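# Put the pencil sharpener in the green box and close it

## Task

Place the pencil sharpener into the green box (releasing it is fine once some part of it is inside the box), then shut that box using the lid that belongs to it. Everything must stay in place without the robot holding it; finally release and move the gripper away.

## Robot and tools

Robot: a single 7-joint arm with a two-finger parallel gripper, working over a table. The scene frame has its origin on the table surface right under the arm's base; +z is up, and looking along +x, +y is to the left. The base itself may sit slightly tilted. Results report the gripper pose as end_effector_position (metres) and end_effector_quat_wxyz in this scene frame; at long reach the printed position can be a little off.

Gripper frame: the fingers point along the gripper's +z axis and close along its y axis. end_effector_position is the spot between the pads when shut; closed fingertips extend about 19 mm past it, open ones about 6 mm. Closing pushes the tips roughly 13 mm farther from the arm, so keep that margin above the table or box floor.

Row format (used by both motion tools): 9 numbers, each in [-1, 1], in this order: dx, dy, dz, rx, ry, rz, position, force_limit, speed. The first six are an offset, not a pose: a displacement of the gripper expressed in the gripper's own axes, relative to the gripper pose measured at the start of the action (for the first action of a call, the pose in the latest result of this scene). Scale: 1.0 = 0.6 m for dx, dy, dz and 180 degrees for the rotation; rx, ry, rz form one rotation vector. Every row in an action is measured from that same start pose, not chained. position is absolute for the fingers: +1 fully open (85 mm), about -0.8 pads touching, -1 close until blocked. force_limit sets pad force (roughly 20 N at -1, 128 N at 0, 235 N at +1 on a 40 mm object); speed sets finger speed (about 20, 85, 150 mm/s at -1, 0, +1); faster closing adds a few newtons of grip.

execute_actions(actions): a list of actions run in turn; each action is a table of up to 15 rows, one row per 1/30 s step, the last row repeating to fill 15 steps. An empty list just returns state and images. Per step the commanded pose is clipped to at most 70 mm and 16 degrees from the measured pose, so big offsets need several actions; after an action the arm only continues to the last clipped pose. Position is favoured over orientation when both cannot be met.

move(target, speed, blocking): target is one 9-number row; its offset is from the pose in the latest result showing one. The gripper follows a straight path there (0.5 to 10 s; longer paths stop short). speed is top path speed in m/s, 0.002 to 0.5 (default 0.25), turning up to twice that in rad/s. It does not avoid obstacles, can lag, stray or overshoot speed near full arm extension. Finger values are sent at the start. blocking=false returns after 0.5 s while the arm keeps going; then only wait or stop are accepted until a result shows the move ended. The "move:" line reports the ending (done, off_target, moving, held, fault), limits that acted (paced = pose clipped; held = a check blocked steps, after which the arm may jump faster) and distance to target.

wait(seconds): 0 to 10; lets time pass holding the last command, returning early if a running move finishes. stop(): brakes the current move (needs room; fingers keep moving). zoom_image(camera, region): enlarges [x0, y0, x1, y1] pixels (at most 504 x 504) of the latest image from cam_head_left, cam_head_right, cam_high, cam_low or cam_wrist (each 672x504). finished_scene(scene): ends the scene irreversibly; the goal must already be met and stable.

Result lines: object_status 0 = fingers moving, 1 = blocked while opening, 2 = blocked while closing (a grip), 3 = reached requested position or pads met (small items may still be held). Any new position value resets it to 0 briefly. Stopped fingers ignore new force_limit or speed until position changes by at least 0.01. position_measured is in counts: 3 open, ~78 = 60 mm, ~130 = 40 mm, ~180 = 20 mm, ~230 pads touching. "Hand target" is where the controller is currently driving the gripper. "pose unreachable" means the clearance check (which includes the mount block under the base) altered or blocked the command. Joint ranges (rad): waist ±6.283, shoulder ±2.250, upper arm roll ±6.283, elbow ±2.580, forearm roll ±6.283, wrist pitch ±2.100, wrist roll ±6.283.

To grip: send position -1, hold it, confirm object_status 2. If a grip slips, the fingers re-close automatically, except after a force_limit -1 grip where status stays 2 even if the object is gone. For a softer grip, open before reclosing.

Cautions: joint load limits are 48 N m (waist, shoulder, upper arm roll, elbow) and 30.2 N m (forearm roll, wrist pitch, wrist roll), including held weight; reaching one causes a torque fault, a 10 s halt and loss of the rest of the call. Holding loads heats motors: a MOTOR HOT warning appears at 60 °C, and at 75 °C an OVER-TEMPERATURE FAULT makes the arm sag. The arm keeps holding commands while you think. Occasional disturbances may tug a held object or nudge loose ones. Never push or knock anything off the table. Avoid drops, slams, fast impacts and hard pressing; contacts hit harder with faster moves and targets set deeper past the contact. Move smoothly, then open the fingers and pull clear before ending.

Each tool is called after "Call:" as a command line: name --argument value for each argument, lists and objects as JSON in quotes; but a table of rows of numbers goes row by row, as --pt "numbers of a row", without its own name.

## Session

Call:
execute_actions --actions '[]'

Scene clock: 0.00 s.
end_effector_position=(+0.3586, -0.1698, +0.1398) position_measured=3 object_status=3 end_effector_quat_wxyz=(+0.267, +0.693, -0.670, -0.013)
Joint positions: [ 0.052 -0.016 -0.289  2.389  0.918  1.009  1.967]
Joint velocities: [ 0.     0.     0.     0.     0.    -0.001 -0.001]
Hand target: +0.359, -0.170, +0.140; +0.267, +0.693, -0.670, -0.013

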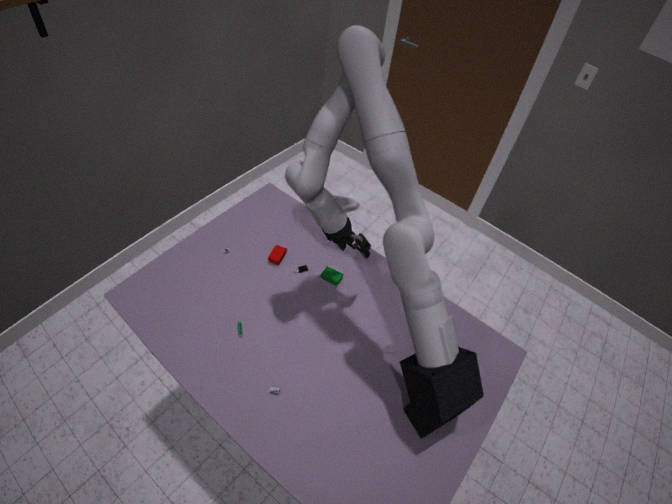

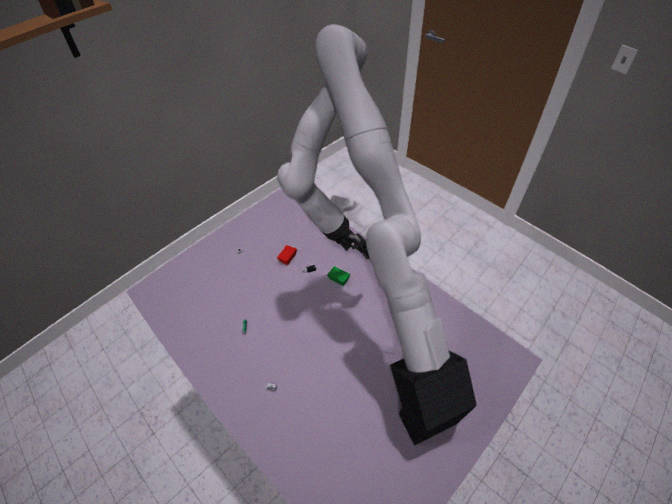

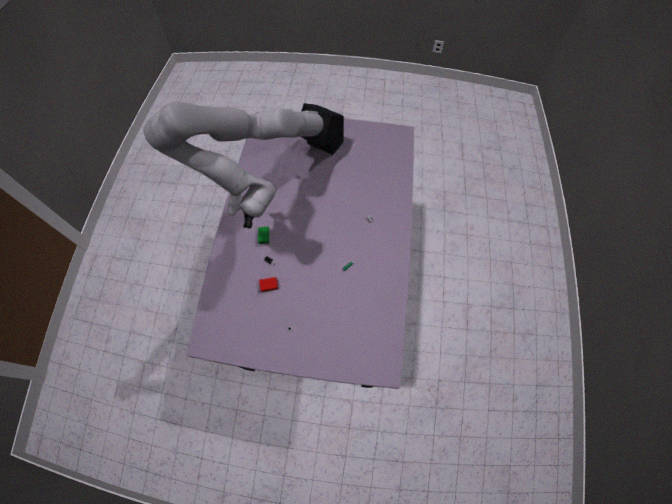

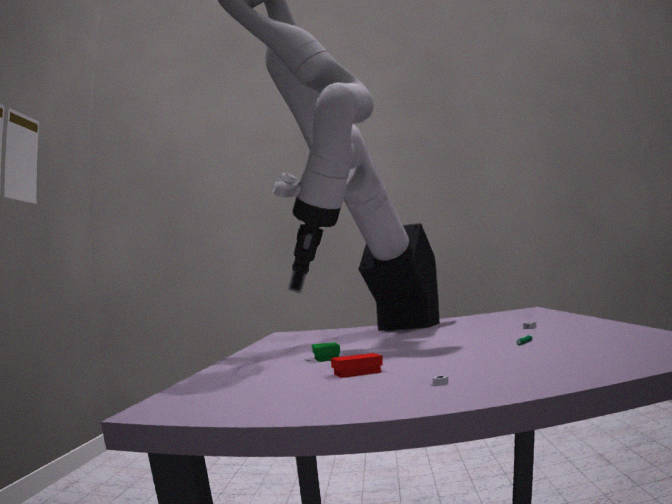

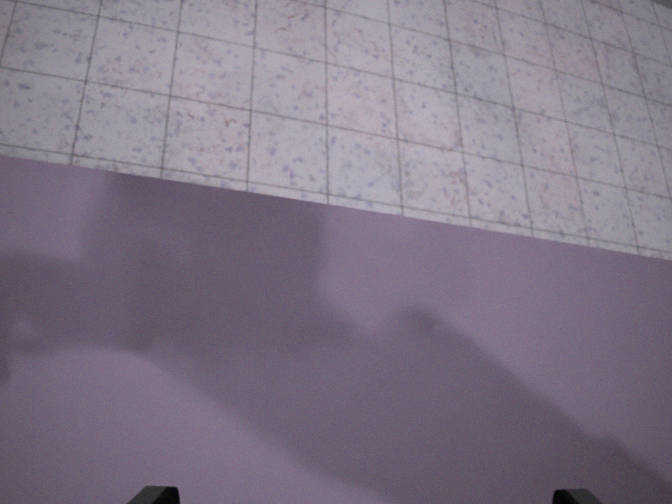

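Call:
move --target '[-0.107,0.052,-0.232,0.129,-0.114,0,1,0,0]'

Scene clock: 16.77 s.
end_effector_position=(+0.3750, -0.0593, +0.2490) position_measured=3 object_status=3 end_effector_quat_wxyz=(+0.001, +0.719, -0.695, -0.003)
Joint positions: [-0.198 -0.548 -0.547  2.493  0.617  0.955  1.988]
Joint velocities: [-0.003 -0.01  -0.001  0.    -0.002  0.     0.001]
Hand target: +0.375, -0.059, +0.249; +0.000, +0.719, -0.695, -0.003
Off the commanded pose: 0.001 m, 0 deg.
move: done

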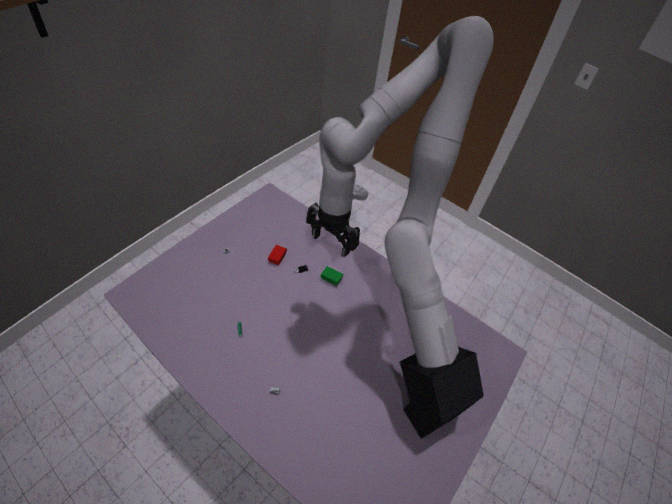

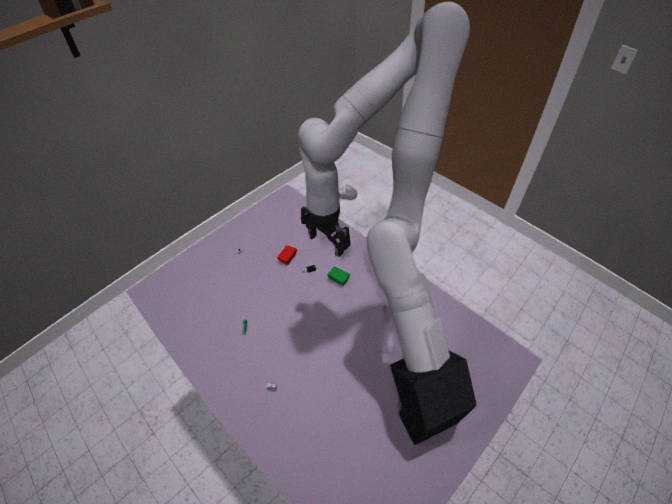

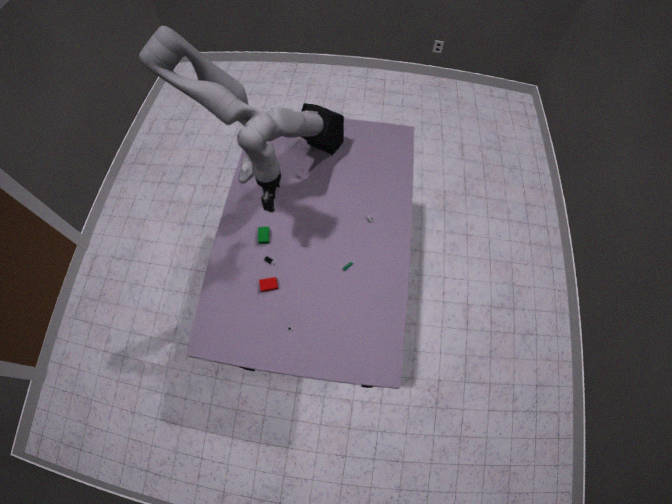

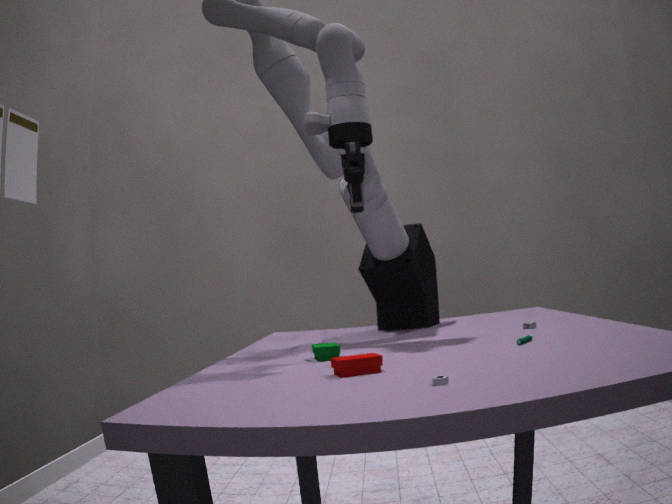

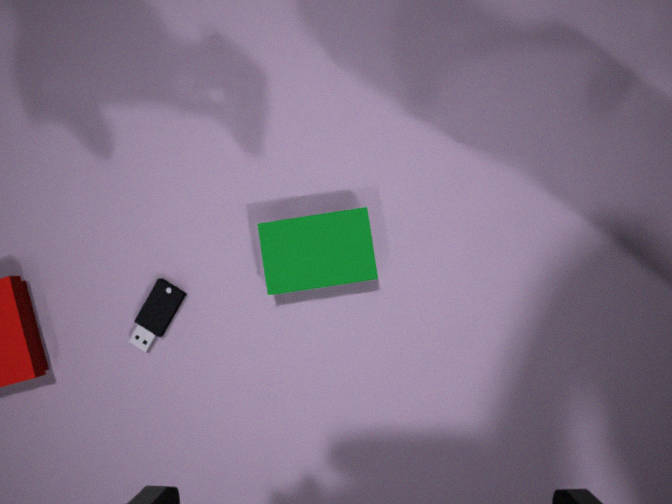

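Call:
move --target '[0.117,0,0.29,0,0,0.46,1,0,0]'

Scene clock: 34.70 s.
end_effector_position=(+0.3785, -0.1306, +0.0751) position_measured=3 object_status=3 end_effector_quat_wxyz=(-0.051, -0.079, +0.996, +0.011)
Joint positions: [ 0.599 -0.018 -0.414  2.579  1.906  0.278 -0.08 ]
Joint velocities: [ 0.245  0.005 -0.212  0.003  0.16  -0.042 -0.123]
Hand target: +0.379, -0.130, +0.075; -0.050, -0.079, +0.996, +0.013
Off the commanded pose: 0.003 m, 6 deg.
joint sent to its limit — the command would take joint 4 (elbow) past its upper limit, so that joint was sent only as far as its limit.
move: off_target

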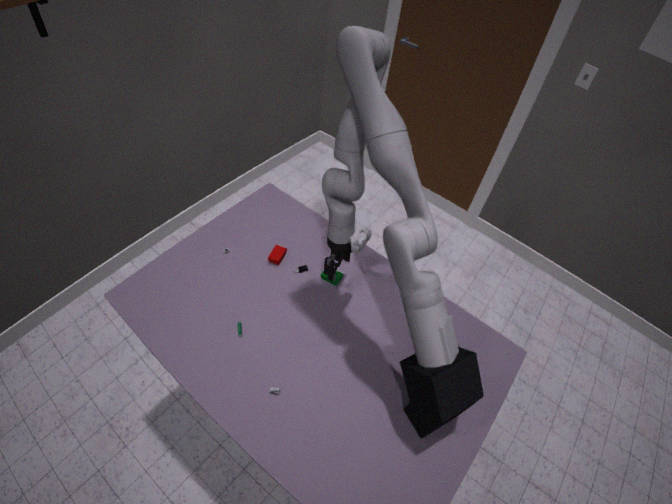

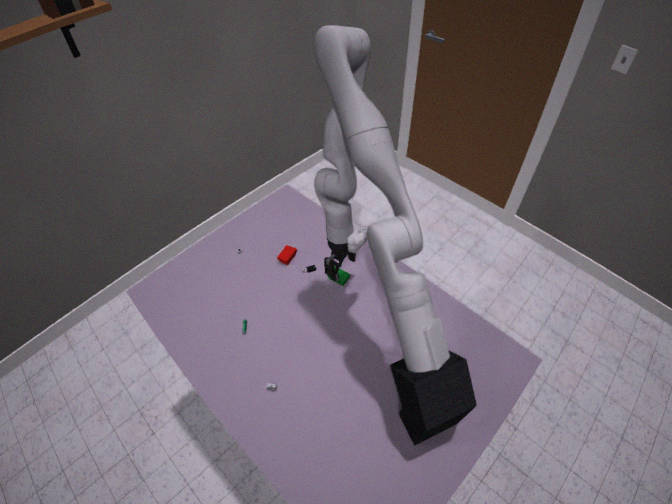

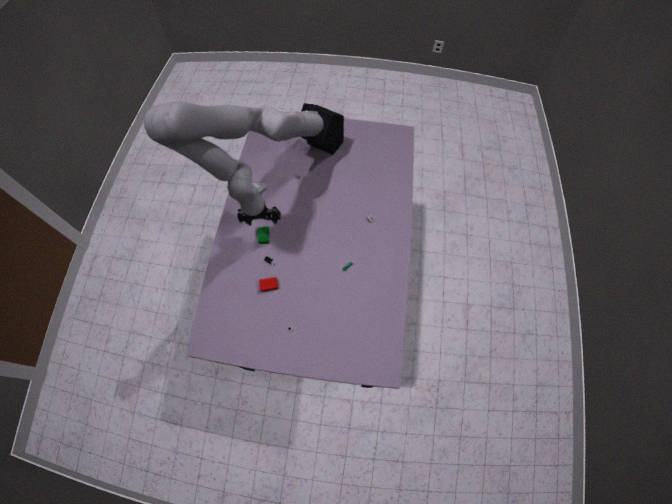

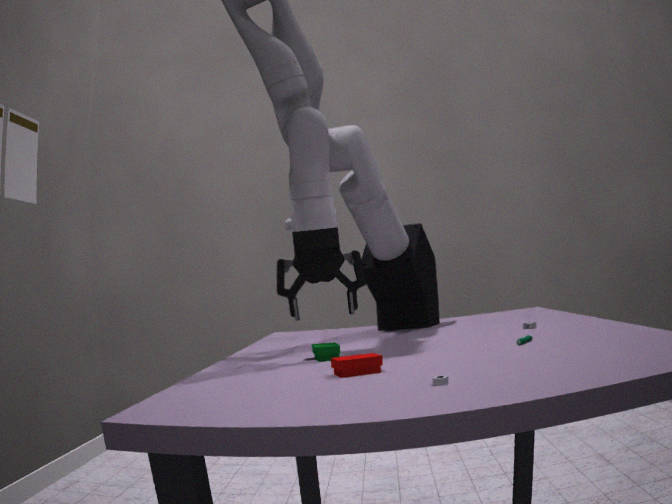

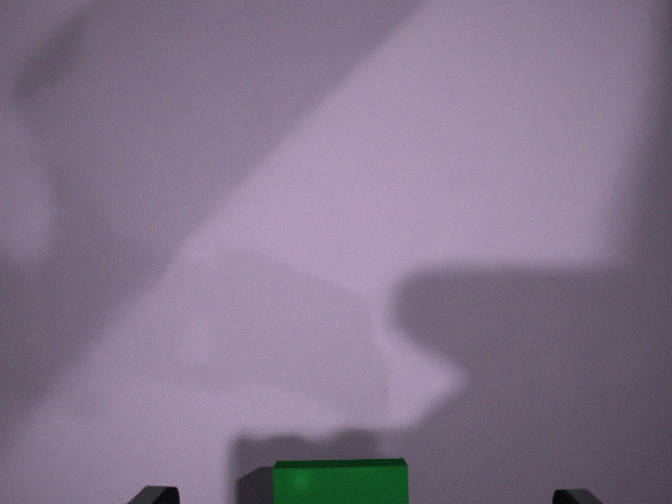

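Call:
move --target '[-0.055,-0.015,0,0,0,0,1,0,0]' --speed 0.1

Scene clock: 41.53 s.
end_effector_position=(+0.4123, -0.1340, +0.0715) position_measured=3 object_status=3 end_effector_quat_wxyz=(-0.049, -0.079, +0.996, +0.011)
Joint positions: [ 0.636 -0.022 -0.449  2.473  1.521  0.26   0.32 ]
Joint velocities: [ 0.003 -0.    -0.003 -0.027 -0.2    0.002  0.202]
Hand target: +0.412, -0.134, +0.072; -0.050, -0.079, +0.996, +0.012
Off the commanded pose: 0.000 m, 0 deg.
move: done

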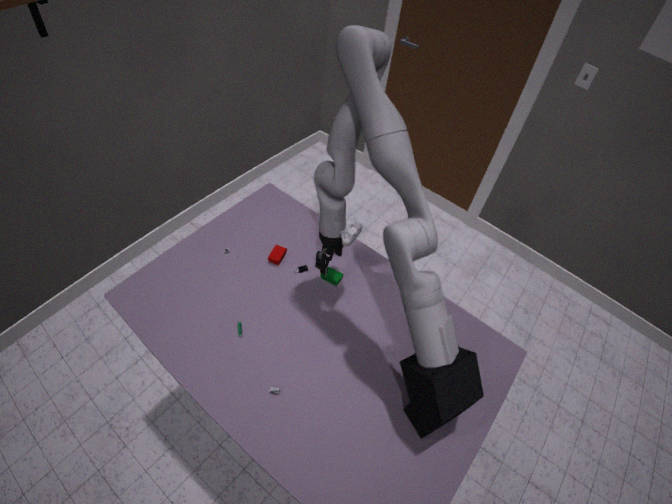

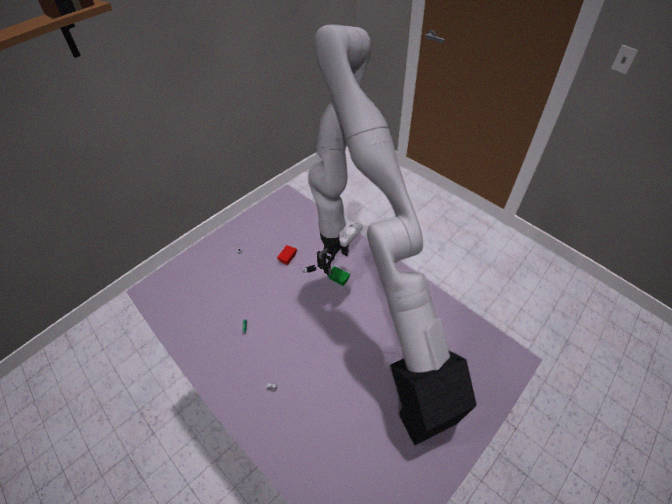

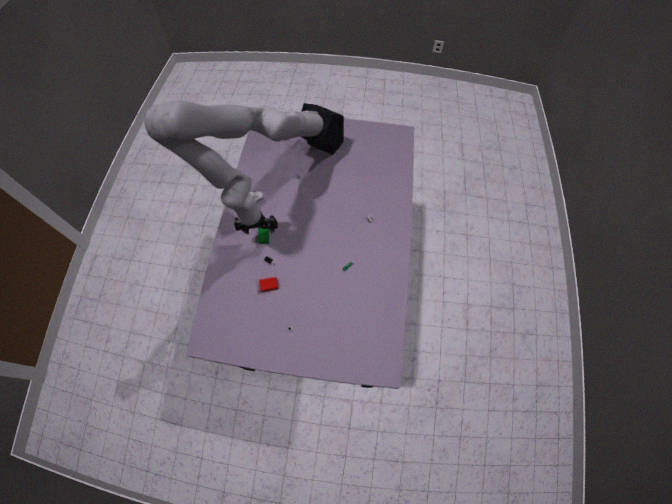

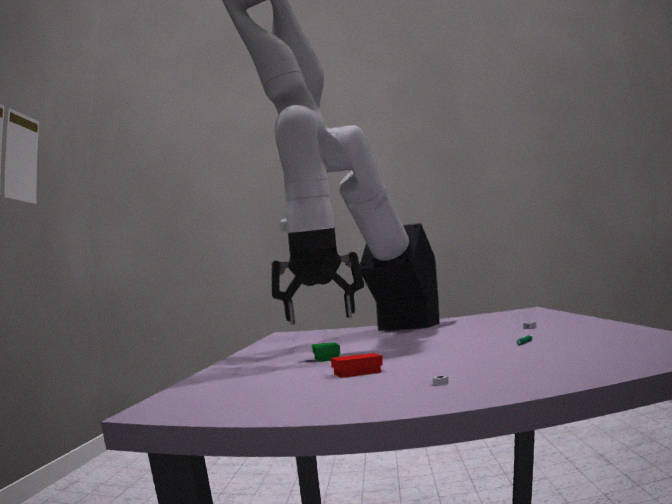

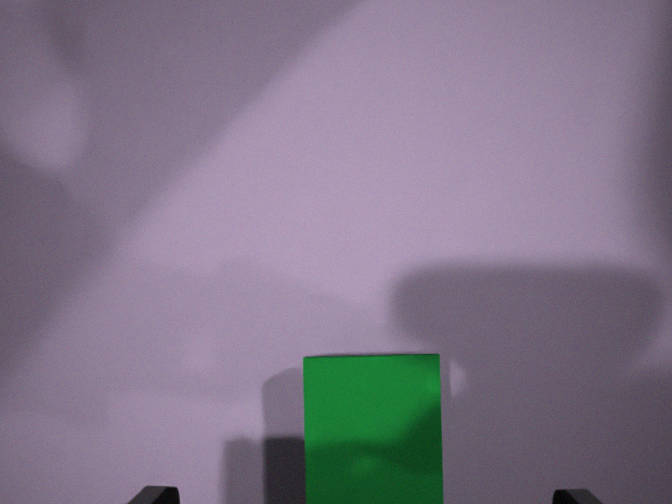

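Call:
move --target '[0,0,0,0.0095,-0.03,0,1,0,0]' --speed 0.1

Scene clock: 51.53 s.
end_effector_position=(+0.4123, -0.1342, +0.0716) position_measured=3 object_status=3 end_effector_quat_wxyz=(-0.002, -0.079, +0.997, -0.000)
Joint positions: [ 0.608 -0.01  -0.432  2.57   2.173  0.335 -0.338]
Joint velocities: [ 0.003  0.004  0.013  0.019  0.131  0.01  -0.117]
Hand target: +0.412, -0.134, +0.072; -0.001, -0.079, +0.997, -0.000
Off the commanded pose: 0.000 m, 0 deg.
move: done

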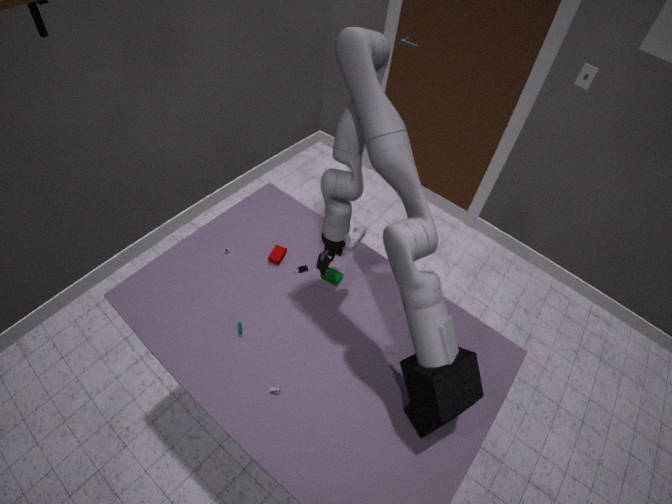

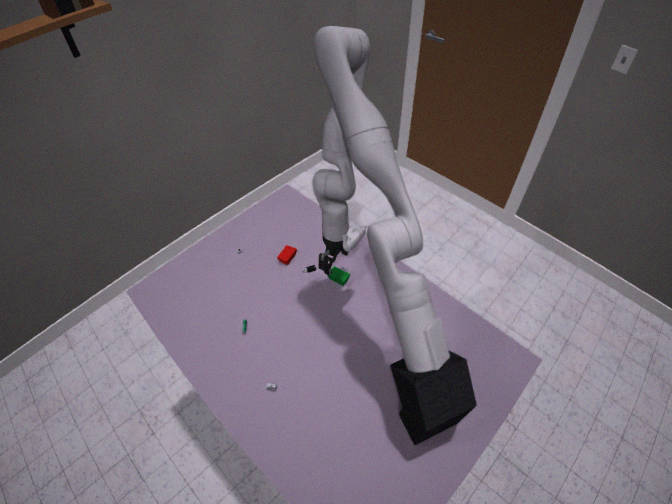

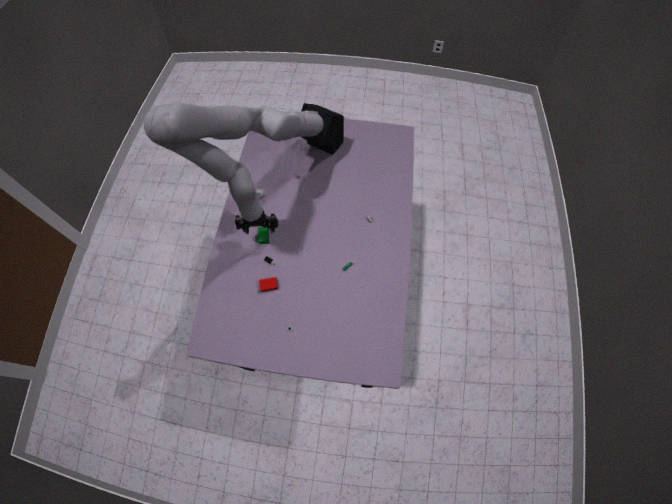

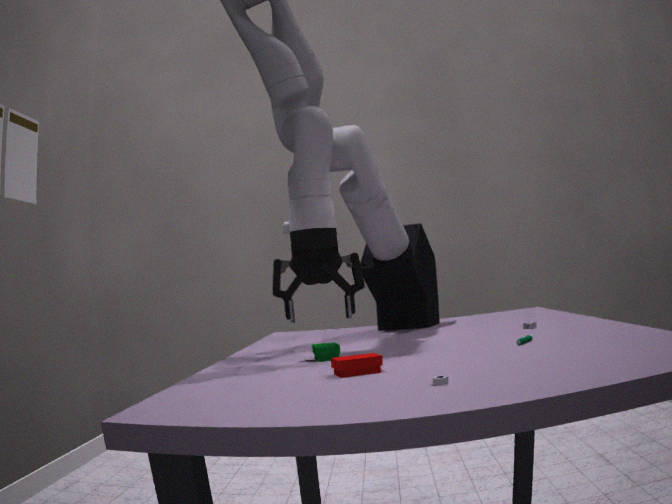

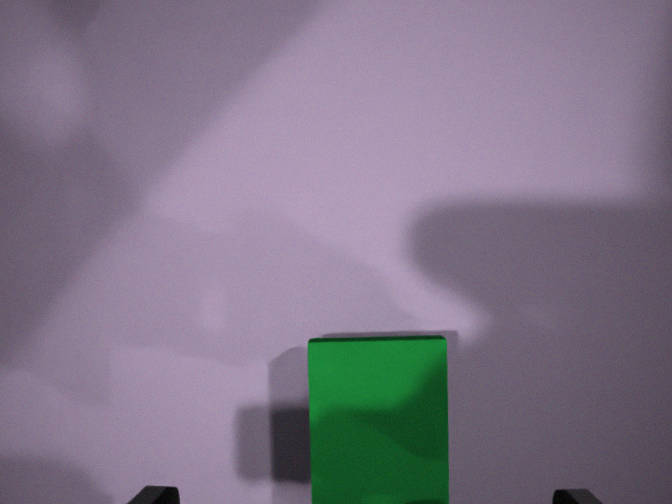

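Call:
move --target '[0.012,0.004,0.045,0,0,0,1,0,0]' --speed 0.06

Scene clock: 56.73 s.
end_effector_position=(+0.4053, -0.1334, +0.0448) position_measured=3 object_status=3 end_effector_quat_wxyz=(-0.004, -0.079, +0.997, -0.000)
Joint positions: [ 0.642  0.118 -0.471  2.58   2.343  0.451 -0.494]
Joint velocities: [ 0.099  0.018 -0.109 -0.    -0.01   0.017  0.015]
Hand target: +0.405, -0.133, +0.045; -0.004, -0.079, +0.997, +0.000
Off the commanded pose: 0.001 m, 0 deg.
joint sent to its limit — the command would take joint 4 (elbow) past its upper limit, so that joint was sent only as far as its limit.
move: done

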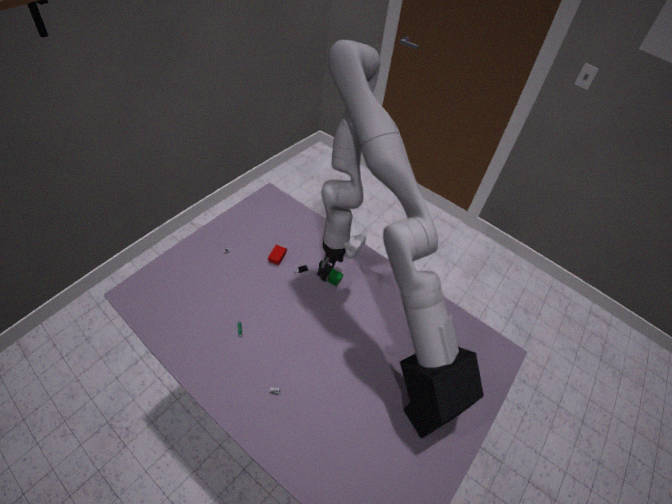

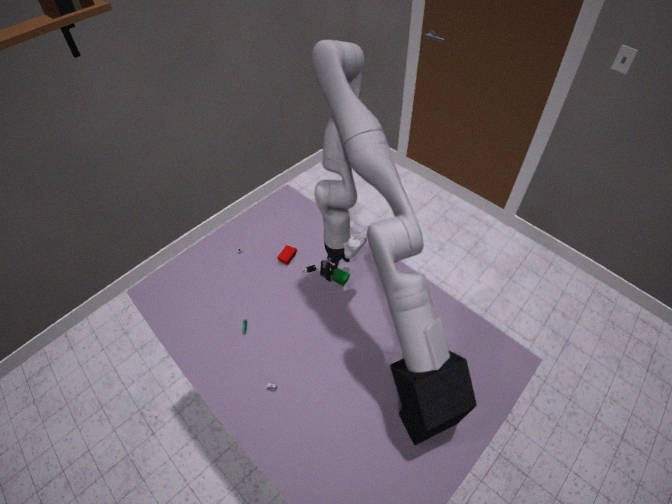

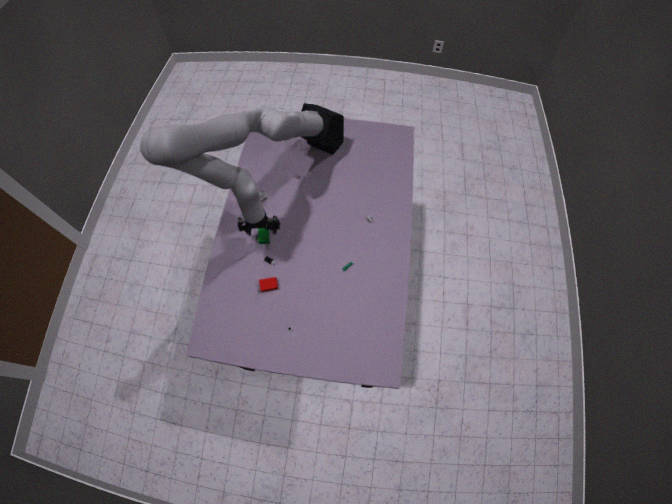

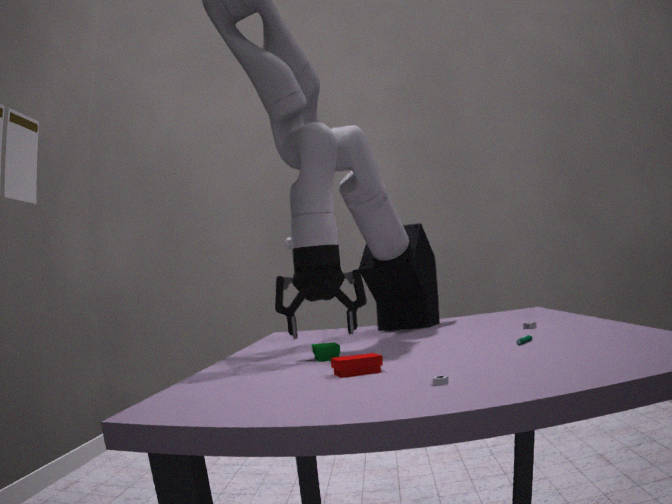

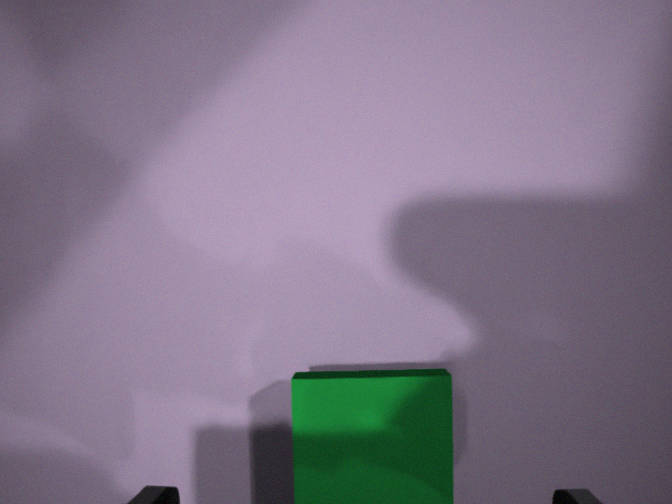

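Call:
move --target '[0,0,0.008,0,0,0,1,0,0]' --speed 0.03

Call:
zoom_image --camera "cam_low" --region '[240,260,400,380]'

Scene clock: 61.57 s.
end_effector_position=(+0.4053, -0.1334, +0.0401) position_measured=3 object_status=3 end_effector_quat_wxyz=(-0.004, -0.079, +0.997, -0.000)
Joint positions: [ 0.651  0.14  -0.481  2.577  2.357  0.469 -0.504]
Joint velocities: [-0.     0.005 -0.001 -0.001  0.002  0.003 -0.003]
Hand target: +0.405, -0.133, +0.040; -0.004, -0.079, +0.997, -0.000
Off the commanded pose: 0.000 m, 0 deg.
move: done

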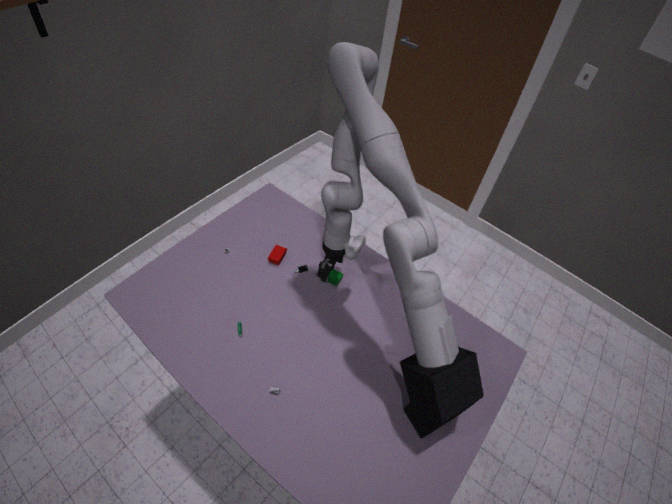

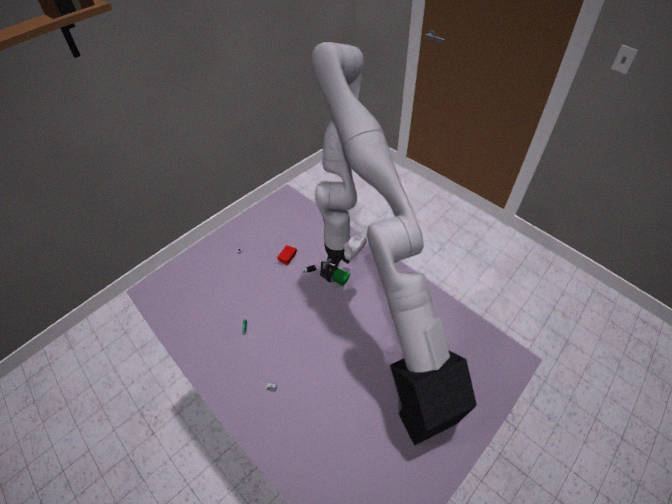

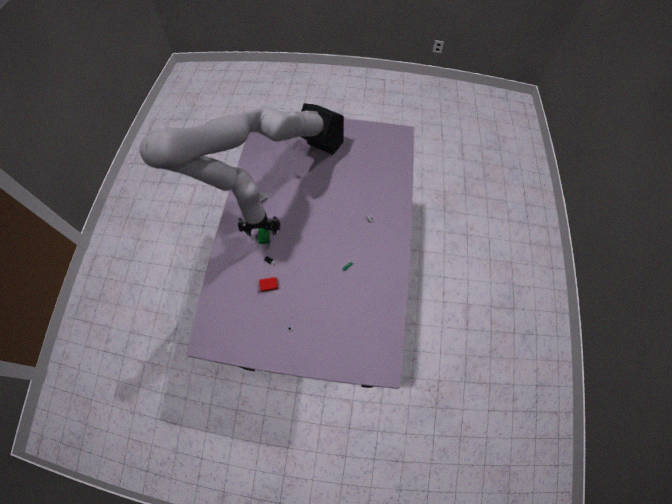

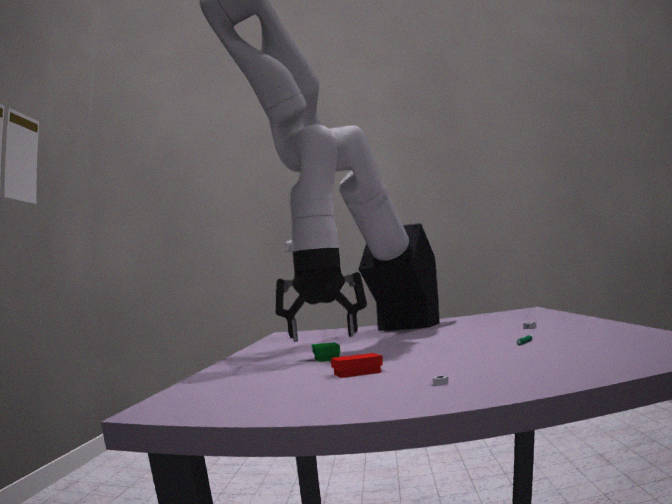

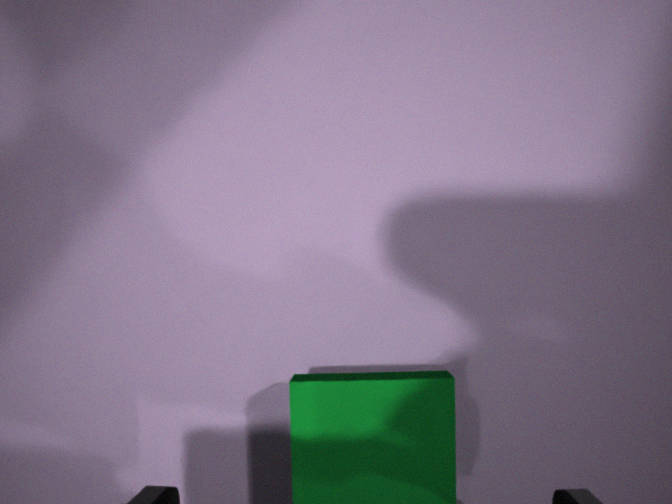

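Region (240, 260, 400, 380) of cam_low's 672x504 image, scaled by 3.150, with more detail than that image has; it fills the top 378 rows of this view, and the rest is white.

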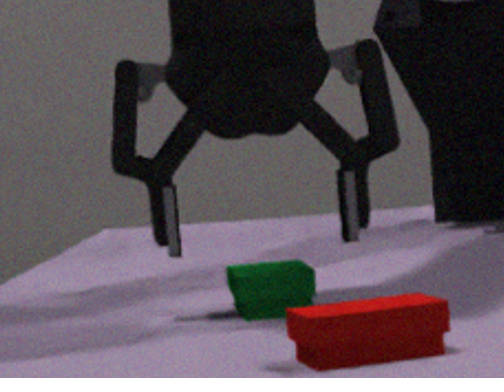

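Call:
move --target '[0,0,0.026,0,0,0,1,0,0]' --speed 0.03

Call:
zoom_image --camera "cam_low" --region '[240,260,400,380]'

Scene clock: 72.73 s.
end_effector_position=(+0.4055, -0.1336, +0.0247) position_measured=3 object_status=3 end_effector_quat_wxyz=(-0.003, -0.079, +0.997, -0.001)
Joint positions: [ 0.657  0.206 -0.487  2.566  2.4    0.523 -0.532]
Joint velocities: [ 0.001  0.009 -0.001  0.001  0.004  0.003 -0.004]
Hand target: +0.405, -0.133, +0.024; -0.004, -0.079, +0.997, -0.000
Off the commanded pose: 0.000 m, 0 deg.
move: done

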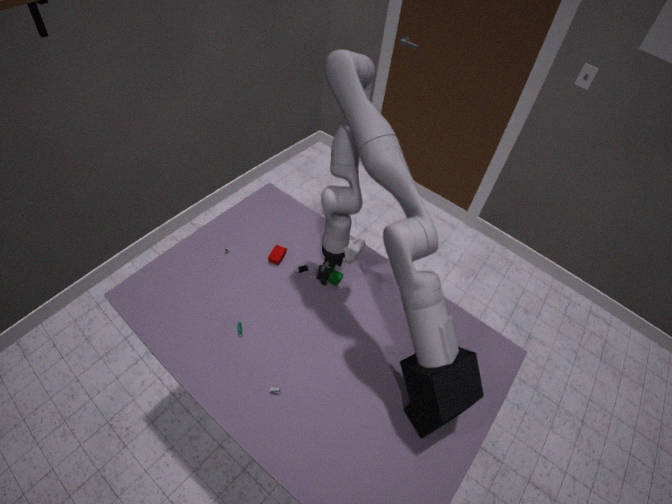

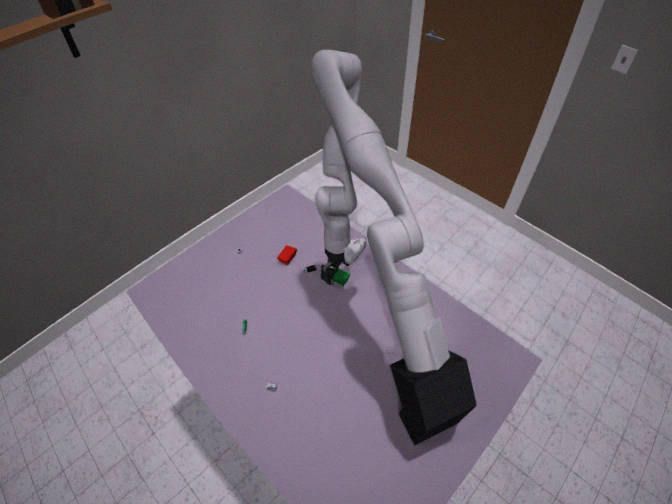

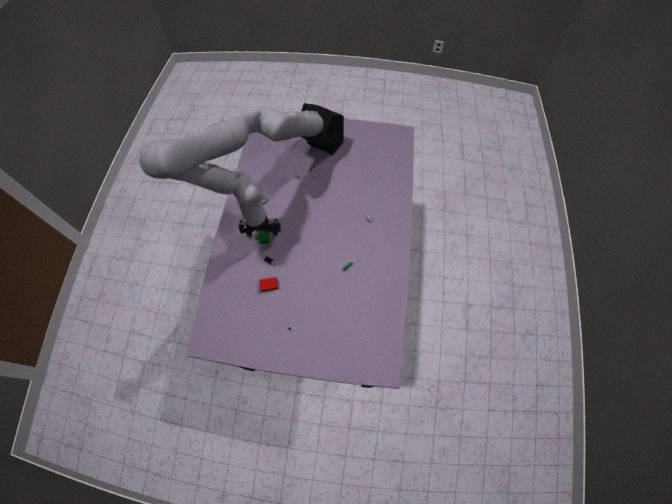

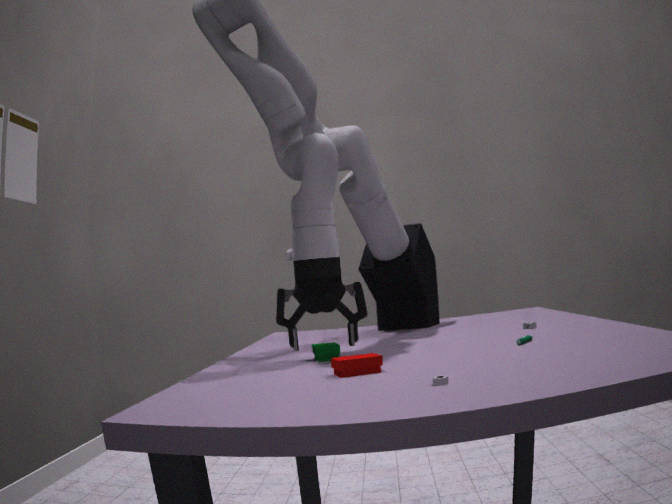

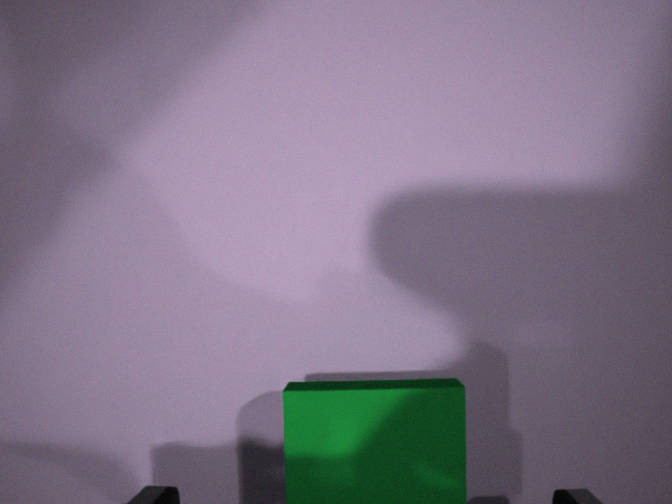

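Region (240, 260, 400, 380) of cam_low's 672x504 image, scaled by 3.150, with more detail than that image has; it fills the top 378 rows of this view, and the rest is white.

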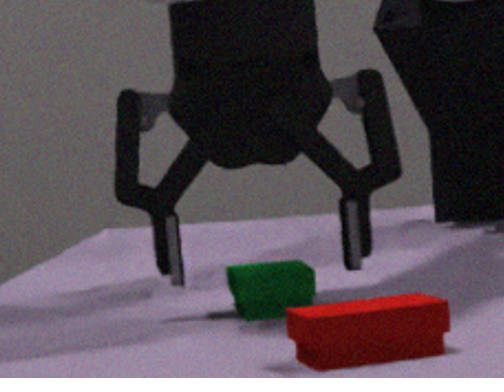

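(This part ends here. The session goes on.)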